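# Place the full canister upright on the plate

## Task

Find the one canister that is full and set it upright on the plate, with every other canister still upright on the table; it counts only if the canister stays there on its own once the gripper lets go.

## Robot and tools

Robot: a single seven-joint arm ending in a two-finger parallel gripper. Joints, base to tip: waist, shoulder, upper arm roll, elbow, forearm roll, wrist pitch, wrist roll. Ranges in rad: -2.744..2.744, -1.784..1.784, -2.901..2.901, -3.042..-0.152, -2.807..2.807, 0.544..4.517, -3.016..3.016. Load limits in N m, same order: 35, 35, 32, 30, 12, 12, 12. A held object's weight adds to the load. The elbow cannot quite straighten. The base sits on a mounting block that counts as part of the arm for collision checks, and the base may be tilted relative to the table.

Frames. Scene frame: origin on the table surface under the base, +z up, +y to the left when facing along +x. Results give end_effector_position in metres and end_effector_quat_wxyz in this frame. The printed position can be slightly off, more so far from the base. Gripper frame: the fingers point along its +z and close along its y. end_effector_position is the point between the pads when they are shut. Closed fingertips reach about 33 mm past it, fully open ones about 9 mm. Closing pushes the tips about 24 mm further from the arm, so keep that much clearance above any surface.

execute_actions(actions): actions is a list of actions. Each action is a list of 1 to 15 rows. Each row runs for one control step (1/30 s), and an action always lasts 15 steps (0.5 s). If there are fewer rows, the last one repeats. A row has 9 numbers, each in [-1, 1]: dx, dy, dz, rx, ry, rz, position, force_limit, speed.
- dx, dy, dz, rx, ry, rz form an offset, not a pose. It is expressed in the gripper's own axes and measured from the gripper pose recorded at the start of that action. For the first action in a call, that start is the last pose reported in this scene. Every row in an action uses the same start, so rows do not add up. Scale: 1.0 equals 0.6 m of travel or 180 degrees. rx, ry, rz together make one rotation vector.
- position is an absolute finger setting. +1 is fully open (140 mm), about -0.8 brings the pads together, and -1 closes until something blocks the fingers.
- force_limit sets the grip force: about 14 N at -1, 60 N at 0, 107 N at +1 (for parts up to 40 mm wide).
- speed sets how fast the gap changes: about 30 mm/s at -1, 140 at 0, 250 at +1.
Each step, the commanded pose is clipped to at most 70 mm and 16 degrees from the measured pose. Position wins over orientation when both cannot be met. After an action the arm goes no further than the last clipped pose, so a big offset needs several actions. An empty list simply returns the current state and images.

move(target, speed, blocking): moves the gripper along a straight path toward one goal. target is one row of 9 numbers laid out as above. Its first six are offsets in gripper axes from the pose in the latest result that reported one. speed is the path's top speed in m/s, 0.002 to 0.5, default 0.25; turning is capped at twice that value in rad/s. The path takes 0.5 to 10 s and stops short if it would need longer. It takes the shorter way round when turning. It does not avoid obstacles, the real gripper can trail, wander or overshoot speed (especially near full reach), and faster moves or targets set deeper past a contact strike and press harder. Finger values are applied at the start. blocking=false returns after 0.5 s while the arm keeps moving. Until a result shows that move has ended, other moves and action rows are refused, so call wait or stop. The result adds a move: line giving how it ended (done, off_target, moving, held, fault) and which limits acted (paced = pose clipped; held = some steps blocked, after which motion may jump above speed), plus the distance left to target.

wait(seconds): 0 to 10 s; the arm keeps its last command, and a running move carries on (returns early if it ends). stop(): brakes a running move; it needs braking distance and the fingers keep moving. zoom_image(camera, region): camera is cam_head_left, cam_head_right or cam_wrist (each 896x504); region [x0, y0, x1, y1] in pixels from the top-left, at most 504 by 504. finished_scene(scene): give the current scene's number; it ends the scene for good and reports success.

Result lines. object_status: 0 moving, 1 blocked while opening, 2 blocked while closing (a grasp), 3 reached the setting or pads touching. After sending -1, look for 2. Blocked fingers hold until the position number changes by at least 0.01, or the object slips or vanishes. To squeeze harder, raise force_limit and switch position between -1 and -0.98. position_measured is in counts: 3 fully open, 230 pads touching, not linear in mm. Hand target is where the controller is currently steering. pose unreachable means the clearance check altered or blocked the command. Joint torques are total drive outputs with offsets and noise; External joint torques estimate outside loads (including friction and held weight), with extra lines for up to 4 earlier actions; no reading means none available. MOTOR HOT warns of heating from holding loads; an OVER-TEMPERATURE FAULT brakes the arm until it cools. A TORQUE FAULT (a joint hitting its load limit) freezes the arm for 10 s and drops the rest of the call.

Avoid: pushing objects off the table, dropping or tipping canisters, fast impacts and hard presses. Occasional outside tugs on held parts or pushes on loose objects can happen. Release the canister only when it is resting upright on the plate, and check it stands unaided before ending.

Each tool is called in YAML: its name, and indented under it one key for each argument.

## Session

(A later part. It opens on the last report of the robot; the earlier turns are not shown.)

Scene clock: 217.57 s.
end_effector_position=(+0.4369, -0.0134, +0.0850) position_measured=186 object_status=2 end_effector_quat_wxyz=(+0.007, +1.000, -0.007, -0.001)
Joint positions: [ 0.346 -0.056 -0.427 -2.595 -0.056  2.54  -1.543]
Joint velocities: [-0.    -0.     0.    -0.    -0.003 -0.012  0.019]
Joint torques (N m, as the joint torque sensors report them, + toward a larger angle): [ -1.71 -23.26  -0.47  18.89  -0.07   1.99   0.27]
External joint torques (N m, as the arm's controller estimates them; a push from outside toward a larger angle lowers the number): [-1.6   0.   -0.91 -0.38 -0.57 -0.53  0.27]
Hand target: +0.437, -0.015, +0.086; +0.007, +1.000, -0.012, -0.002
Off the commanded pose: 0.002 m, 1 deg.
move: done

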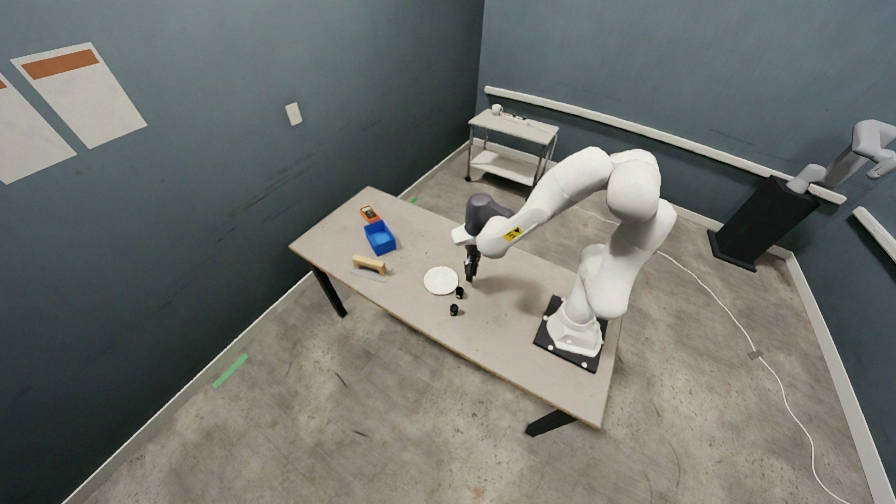

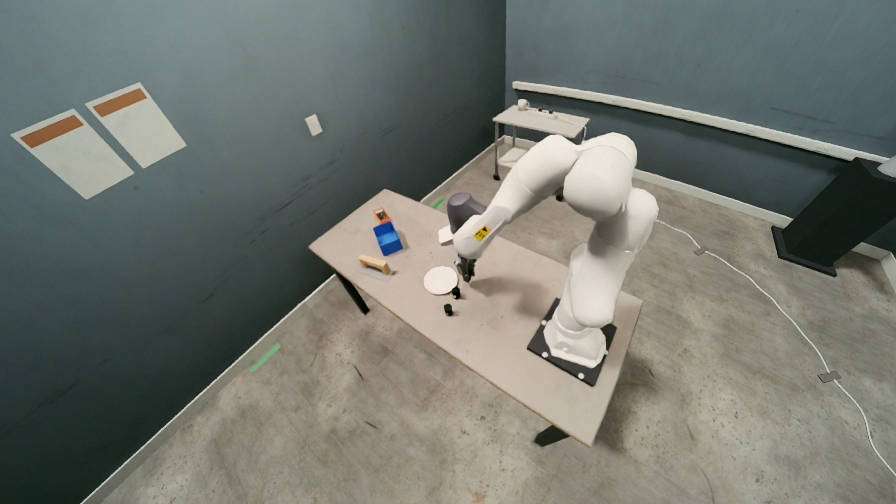

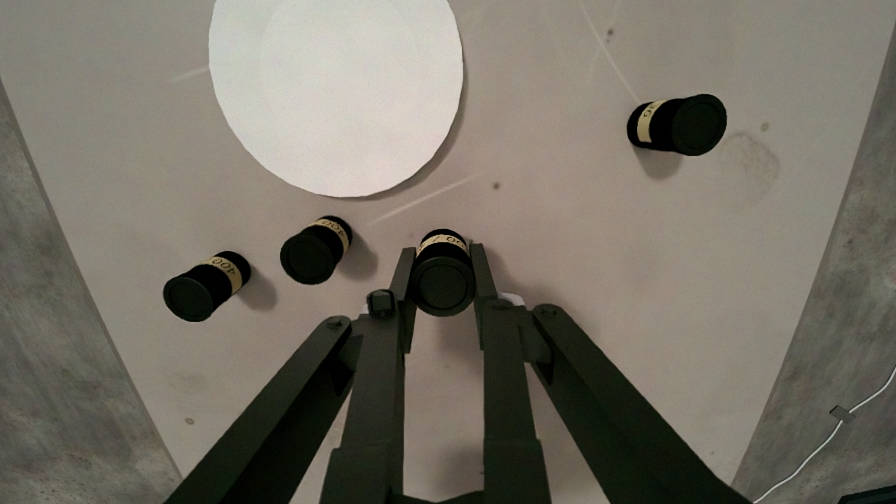

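move:
  target: [0, 0, 0.064, 0, 0, 0, -1, 0, 0]
  speed: 0.08

execute_actions:
  actions:
    - [[0, 0, 0, 0, 0, 0, 0.0, 0, 0]]

move:
  target: [0, 0, -0.075, 0, 0, 0, 0.0, 0, 0]
  speed: 0.1

Scene clock: 225.20 s.
end_effector_position=(+0.4370, -0.0157, +0.0470) position_measured=186 object_status=2 end_effector_quat_wxyz=(+0.008, +1.000, -0.012, -0.001)
Joint positions: [ 0.346  0.055 -0.42  -2.604  0.025  2.65  -1.593]
Joint velocities: [-0.001 -0.002  0.     0.001  0.007  0.01  -0.025]
Joint torques (N m, as the joint torque sensors report them, + toward a larger angle): [ -0.22 -22.68   0.46  16.05   1.07   2.69  -0.18]
External joint torques (N m, as the arm's controller estimates them; a push from outside toward a larger angle lowers the number): [-0.09  2.76  1.14 -1.7   0.64  0.15 -0.18]
Hand target: +0.437, -0.015, +0.046; +0.008, +1.000, -0.007, -0.001
Off the commanded pose: 0.002 m, 1 deg.
move: done

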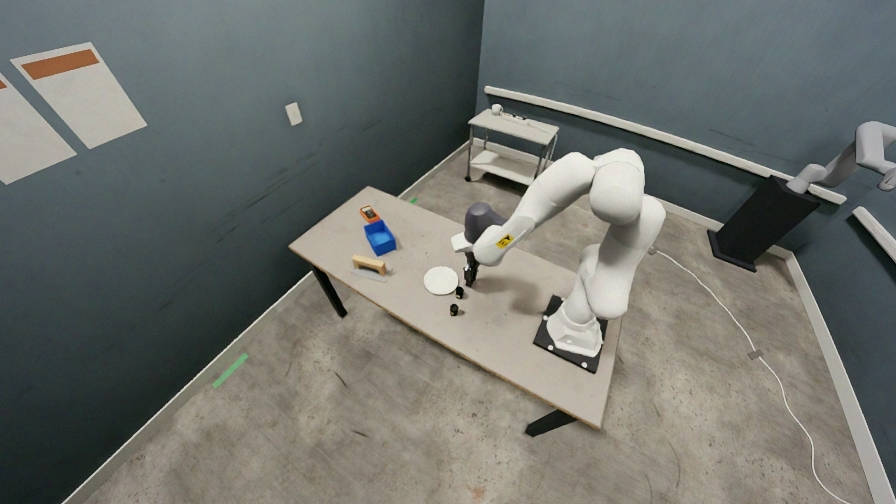

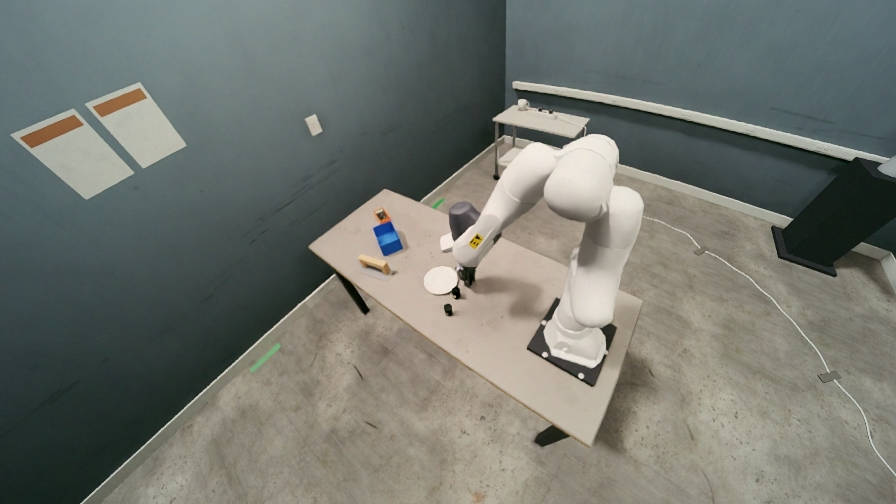

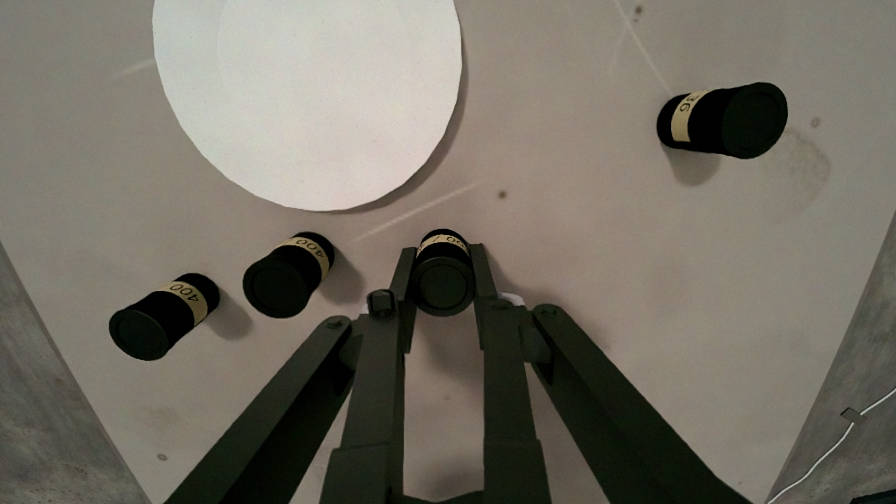

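Scene clock: 225.70 s.
end_effector_position=(+0.4370, -0.0157, +0.0470) position_measured=129 object_status=3 end_effector_quat_wxyz=(+0.008, +1.000, -0.012, -0.001)
Joint positions: [ 0.346  0.055 -0.42  -2.604  0.025  2.65  -1.593]
Joint velocities: [ 0.     0.    -0.     0.001 -0.001 -0.     0.001]
Joint torques (N m, as the joint torque sensors report them, + toward a larger angle): [ -0.67 -24.13  -0.82  16.34   0.46   2.32   0.01]
External joint torques (N m, as the arm's controller estimates them; a push from outside toward a larger angle lowers the number): [-0.52  1.2  -0.13 -1.33  0.03 -0.2   0.01]
Hand target: +0.437, -0.016, +0.047; +0.008, +1.000, -0.012, -0.001
Off the commanded pose: 0.000 m, 0 deg.

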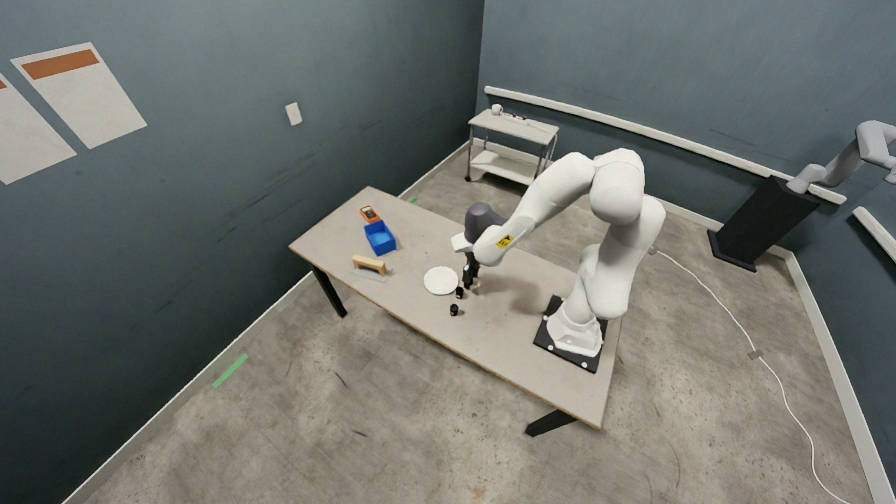

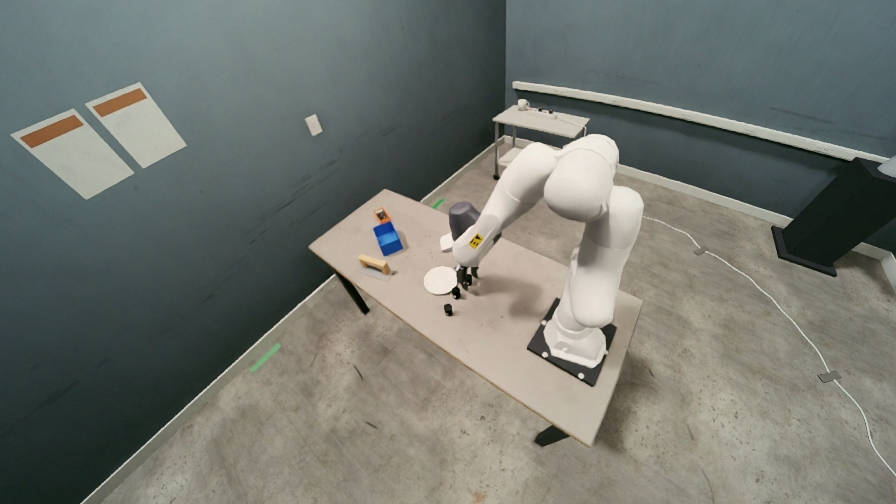

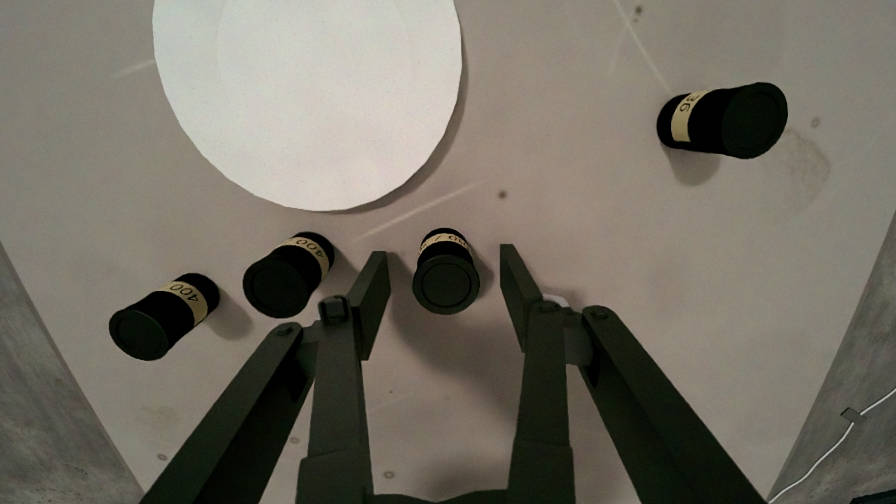

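Scene clock: 226.73 s.
end_effector_position=(+0.4367, -0.0131, +0.0914) position_measured=129 object_status=3 end_effector_quat_wxyz=(+0.007, +1.000, -0.007, -0.001)
Joint positions: [ 0.341 -0.073 -0.423 -2.592 -0.065  2.52  -1.535]
Joint velocities: [-0.001  0.002 -0.003 -0.001 -0.002 -0.011  0.019]
Joint torques (N m, as the joint torque sensors report them, + toward a larger angle): [ -1.51 -22.95  -0.05  19.03  -0.01   2.04   0.16]
External joint torques (N m, as the arm's controller estimates them; a push from outside toward a larger angle lowers the number): [-1.33 -0.1  -0.57 -0.44 -0.53 -0.47  0.16]
Hand target: +0.437, -0.014, +0.092; +0.007, +1.000, -0.012, -0.002
Off the commanded pose: 0.002 m, 1 deg.
move: done

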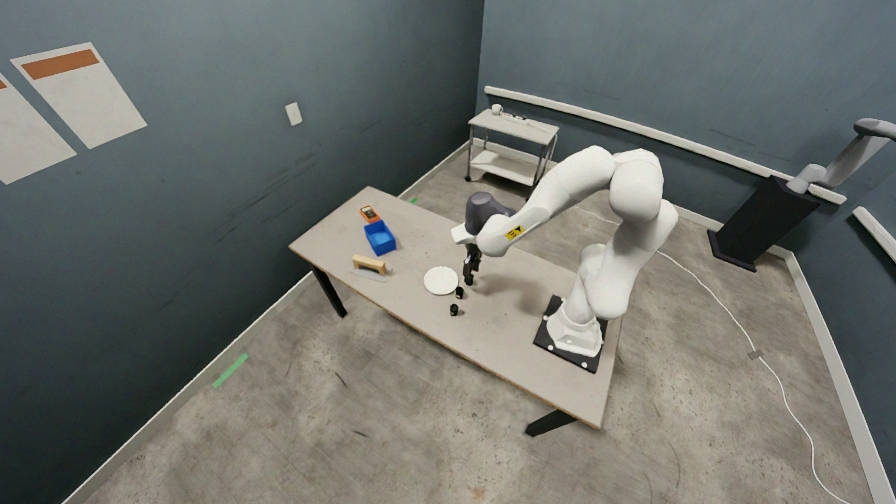

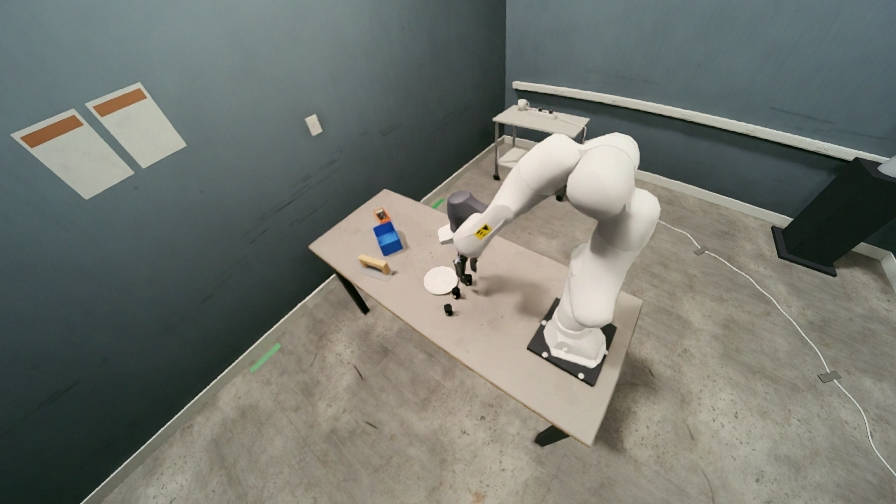

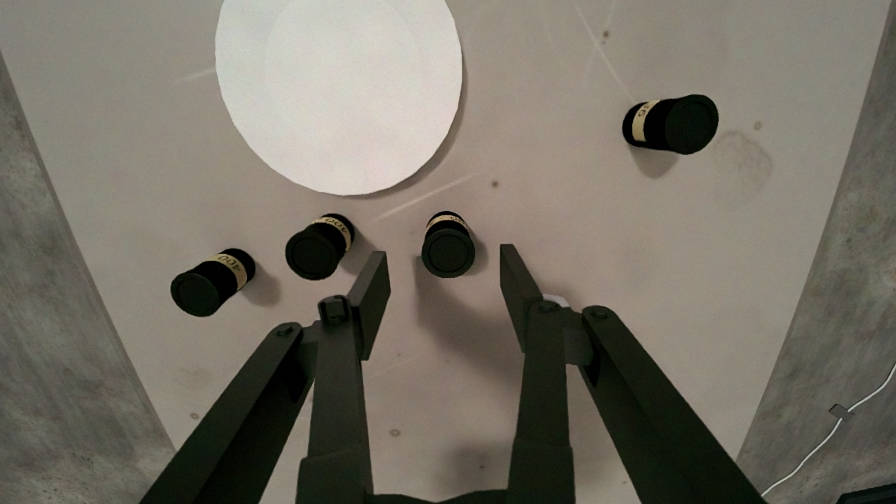

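move:
  target: [0.12, 0.228, 0.0, 0, 0, 0, 0.0, 0, 0]
  speed: 0.2

Scene clock: 238.07 s.
end_effector_position=(+0.5082, -0.1510, +0.0953) position_measured=129 object_status=3 end_effector_quat_wxyz=(+0.008, +1.000, -0.012, +0.002)
Joint positions: [ 0.15   0.179 -0.483 -2.286  0.113  2.447 -1.912]
Joint velocities: [ 0.     0.001  0.     0.002  0.004 -0.003 -0.033]
Joint torques (N m, as the joint torque sensors report them, + toward a larger angle): [ -2.07 -28.6   -1.34  20.75   1.25   1.96  -0.1 ]
External joint torques (N m, as the arm's controller estimates them; a push from outside toward a larger angle lowers the number): [-1.9   2.6   1.19  0.06  0.67 -0.59 -0.1 ]
Hand target: +0.508, -0.151, +0.095; +0.007, +1.000, -0.006, +0.001
Off the commanded pose: 0.003 m, 1 deg.
move: done

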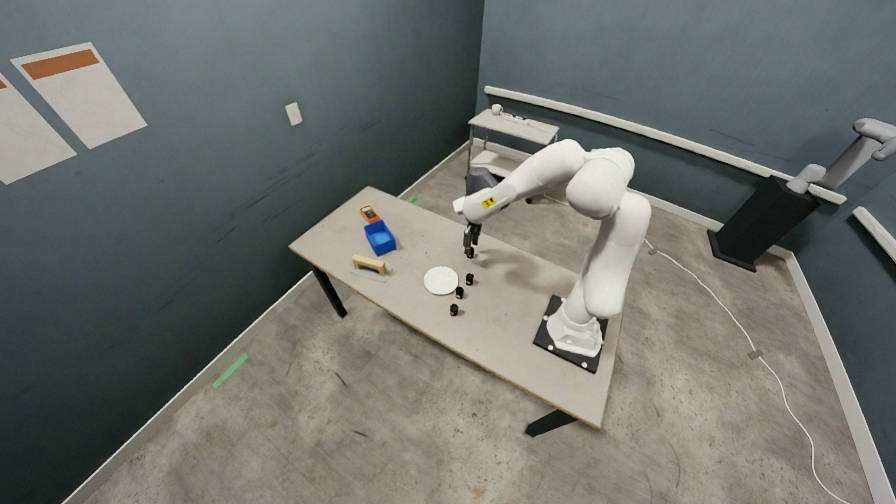

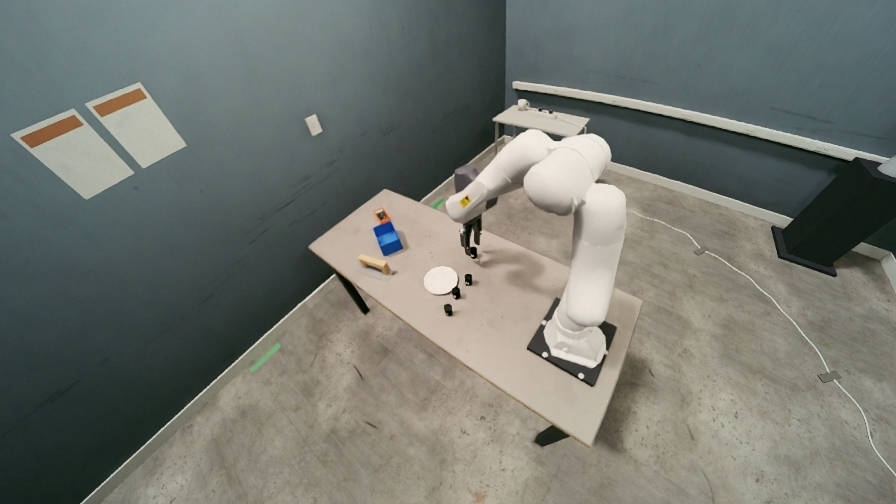

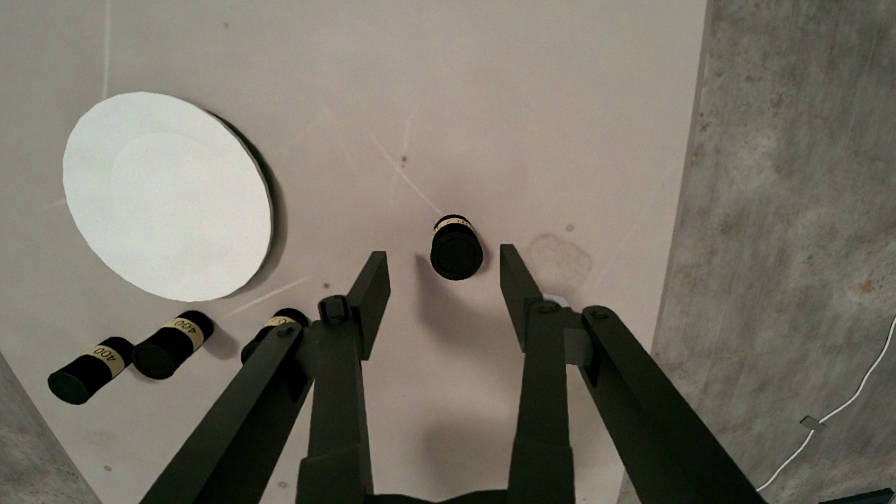

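move:
  target: [-0.003, 0.0115, 0.0838, 0, 0, 0, 0.0, 0, 0]
  speed: 0.12

execute_actions:
  actions:
    - [[0, 0, 0, 0, 0, 0, -1, 0, 0]]
    - [[0, 0, 0, 0, 0, 0, -1, 0, 0]]

move:
  target: [0, 0, -0.067, 0, 0, 0, -1, 0, 0]
  speed: 0.1

Scene clock: 244.60 s.
end_effector_position=(+0.5059, -0.1592, +0.0453) position_measured=129 object_status=3 end_effector_quat_wxyz=(+0.009, +1.000, -0.016, +0.001)
Joint positions: [ 0.109  0.294 -0.445 -2.294  0.204  2.554 -1.981]
Joint velocities: [-0.001  0.001  0.003 -0.001  0.005  0.01  -0.02 ]
Joint torques (N m, as the joint torque sensors report them, + toward a larger angle): [ -1.99 -31.6   -2.15  17.54   1.09   2.69  -0.23]
External joint torques (N m, as the arm's controller estimates them; a push from outside toward a larger angle lowers the number): [-1.85  1.98  1.57 -1.49  0.57  0.18 -0.23]
Hand target: +0.507, -0.160, +0.045; +0.009, +1.000, -0.012, +0.002
Off the commanded pose: 0.001 m, 0 deg.
move: done

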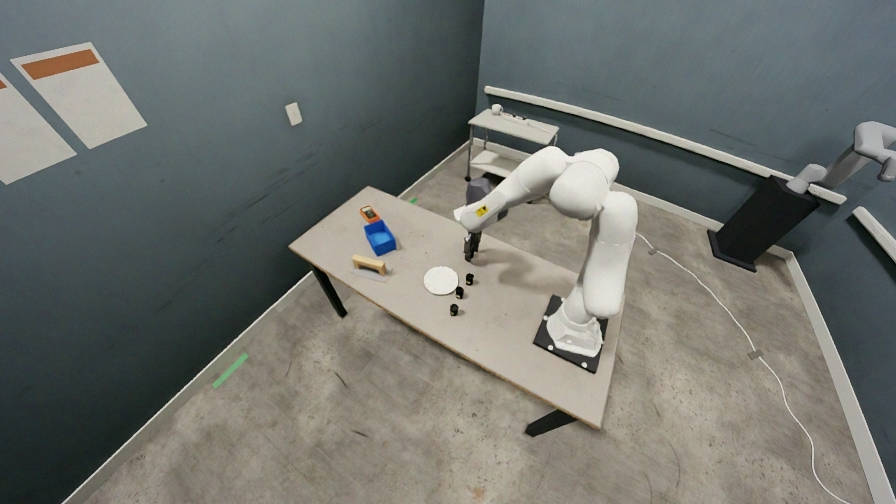

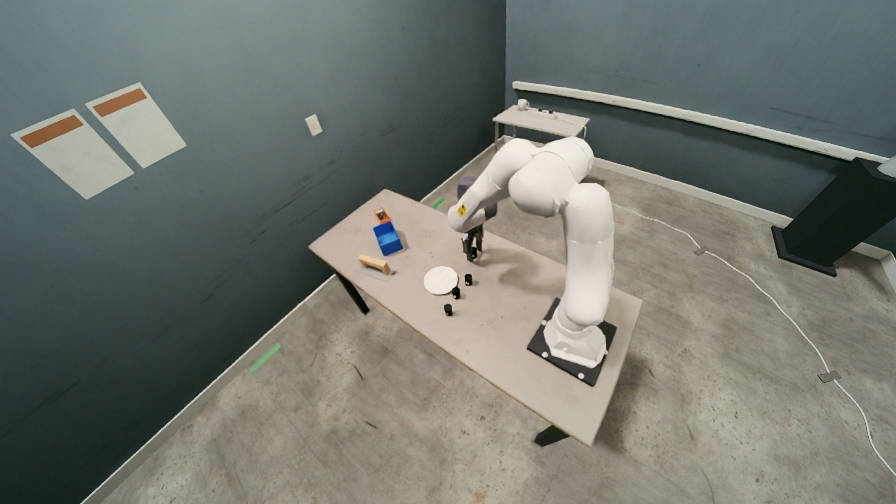

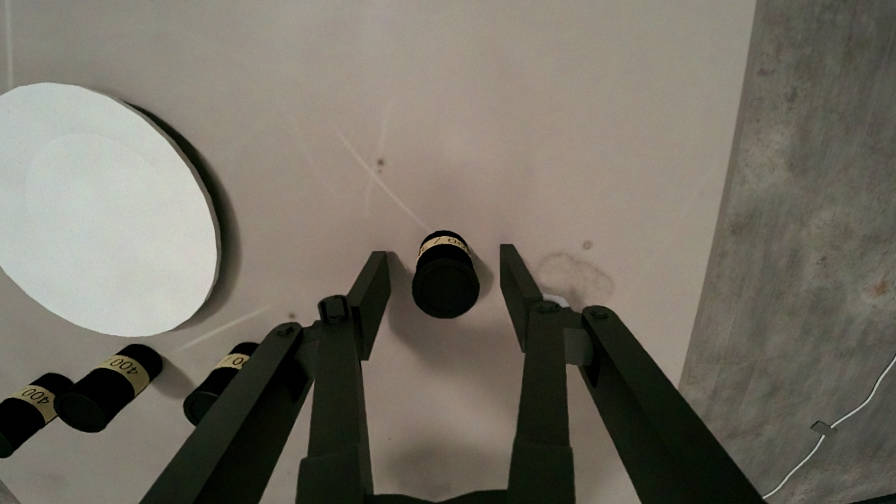

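Scene clock: 245.60 s.
end_effector_position=(+0.5060, -0.1592, +0.0455) position_measured=186 object_status=2 end_effector_quat_wxyz=(+0.009, +1.000, -0.016, +0.001)
Joint positions: [ 0.109  0.294 -0.445 -2.294  0.204  2.554 -1.981]
Joint velocities: [-0.     0.     0.    -0.    -0.001 -0.     0.001]
Joint torques (N m, as the joint torque sensors report them, + toward a larger angle): [ -0.58 -32.12  -3.81  17.78   0.55   2.36  -0.01]
External joint torques (N m, as the arm's controller estimates them; a push from outside toward a larger angle lowers the number): [-0.4   1.39 -0.07 -1.22  0.04 -0.16 -0.01]
External joint torques at the end of the 1st action: [-0.66  1.71 -0.32 -1.39  0.06 -0.24  0.03]
Hand target: +0.506, -0.159, +0.045; +0.009, +1.000, -0.016, +0.001
Off the commanded pose: 0.000 m, 0 deg.

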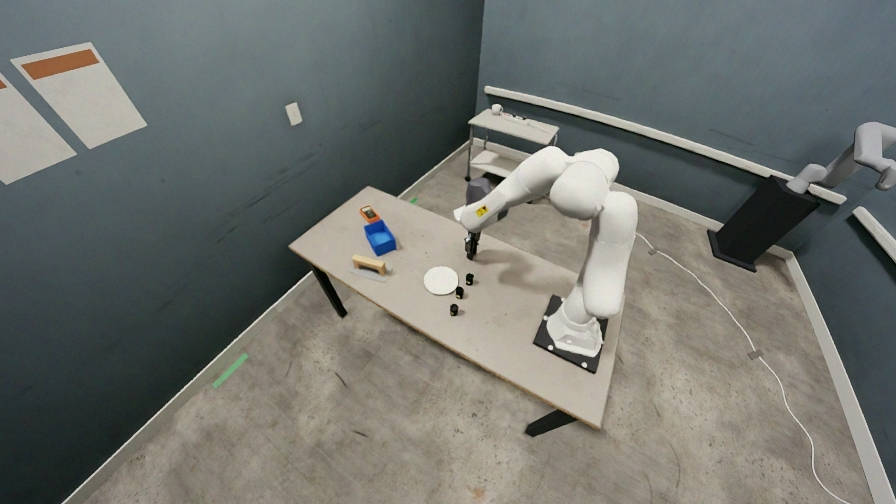

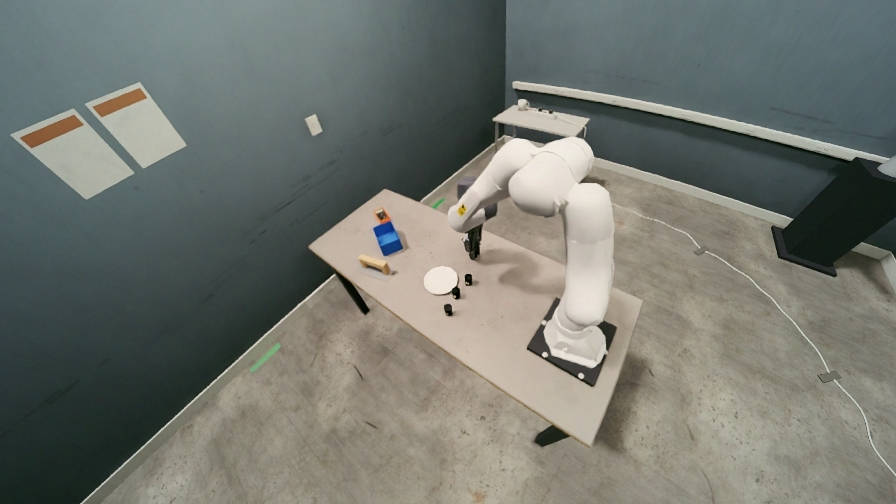

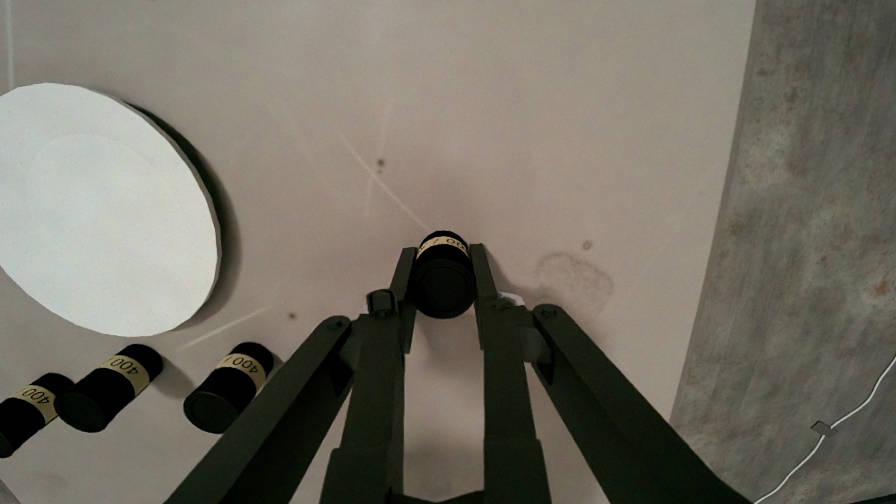

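Scene clock: 246.57 s.
end_effector_position=(+0.5051, -0.1579, +0.0843) position_measured=186 object_status=2 end_effector_quat_wxyz=(+0.008, +1.000, -0.012, +0.001)
Joint positions: [ 0.132  0.202 -0.477 -2.291  0.131  2.469 -1.937]
Joint velocities: [ 0.001  0.002  0.001  0.001 -0.005 -0.012  0.018]
Joint torques (N m, as the joint torque sensors report them, + toward a larger angle): [  0.75 -31.58  -3.73  20.18  -0.02   1.94   0.24]
External joint torques (N m, as the arm's controller estimates them; a push from outside toward a larger angle lowers the number): [ 0.84 -0.03 -1.02 -0.1  -0.59 -0.58  0.24]
Hand target: +0.506, -0.158, +0.086; +0.009, +1.000, -0.015, +0.001
Off the commanded pose: 0.002 m, 0 deg.
move: done

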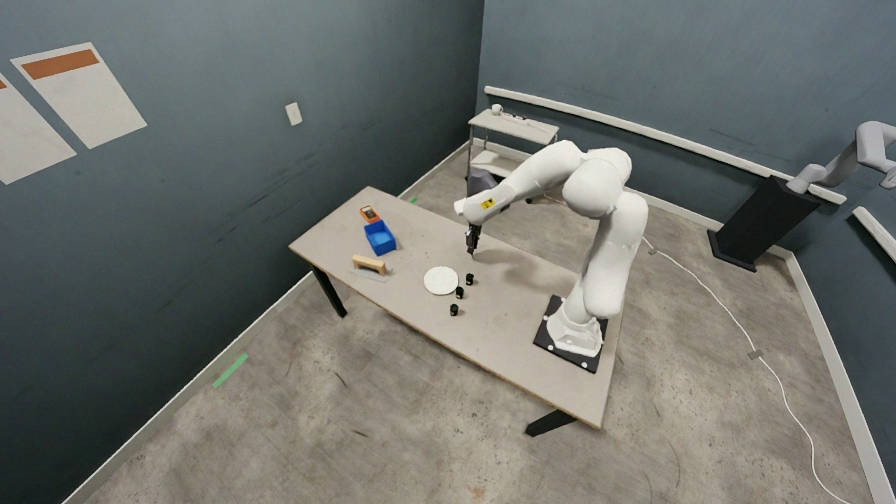

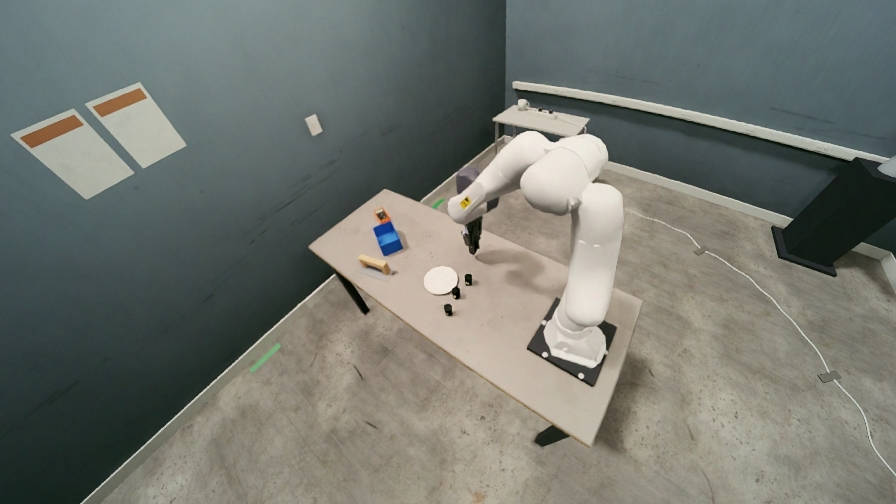

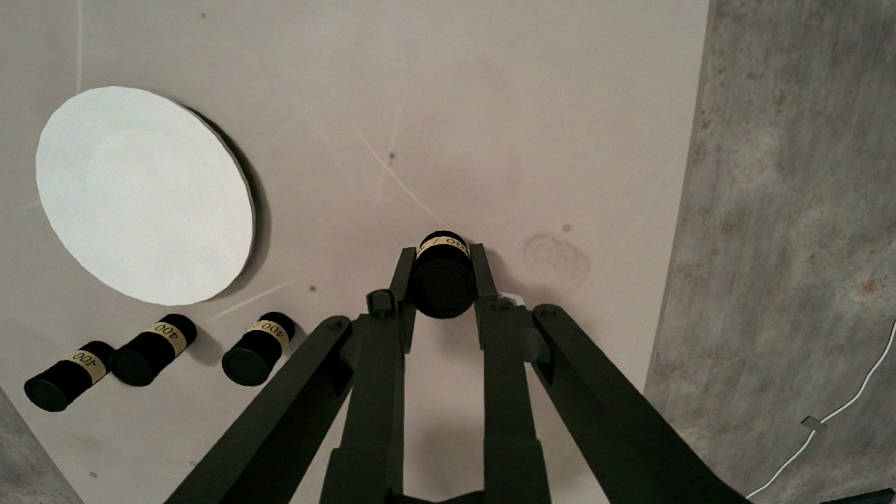

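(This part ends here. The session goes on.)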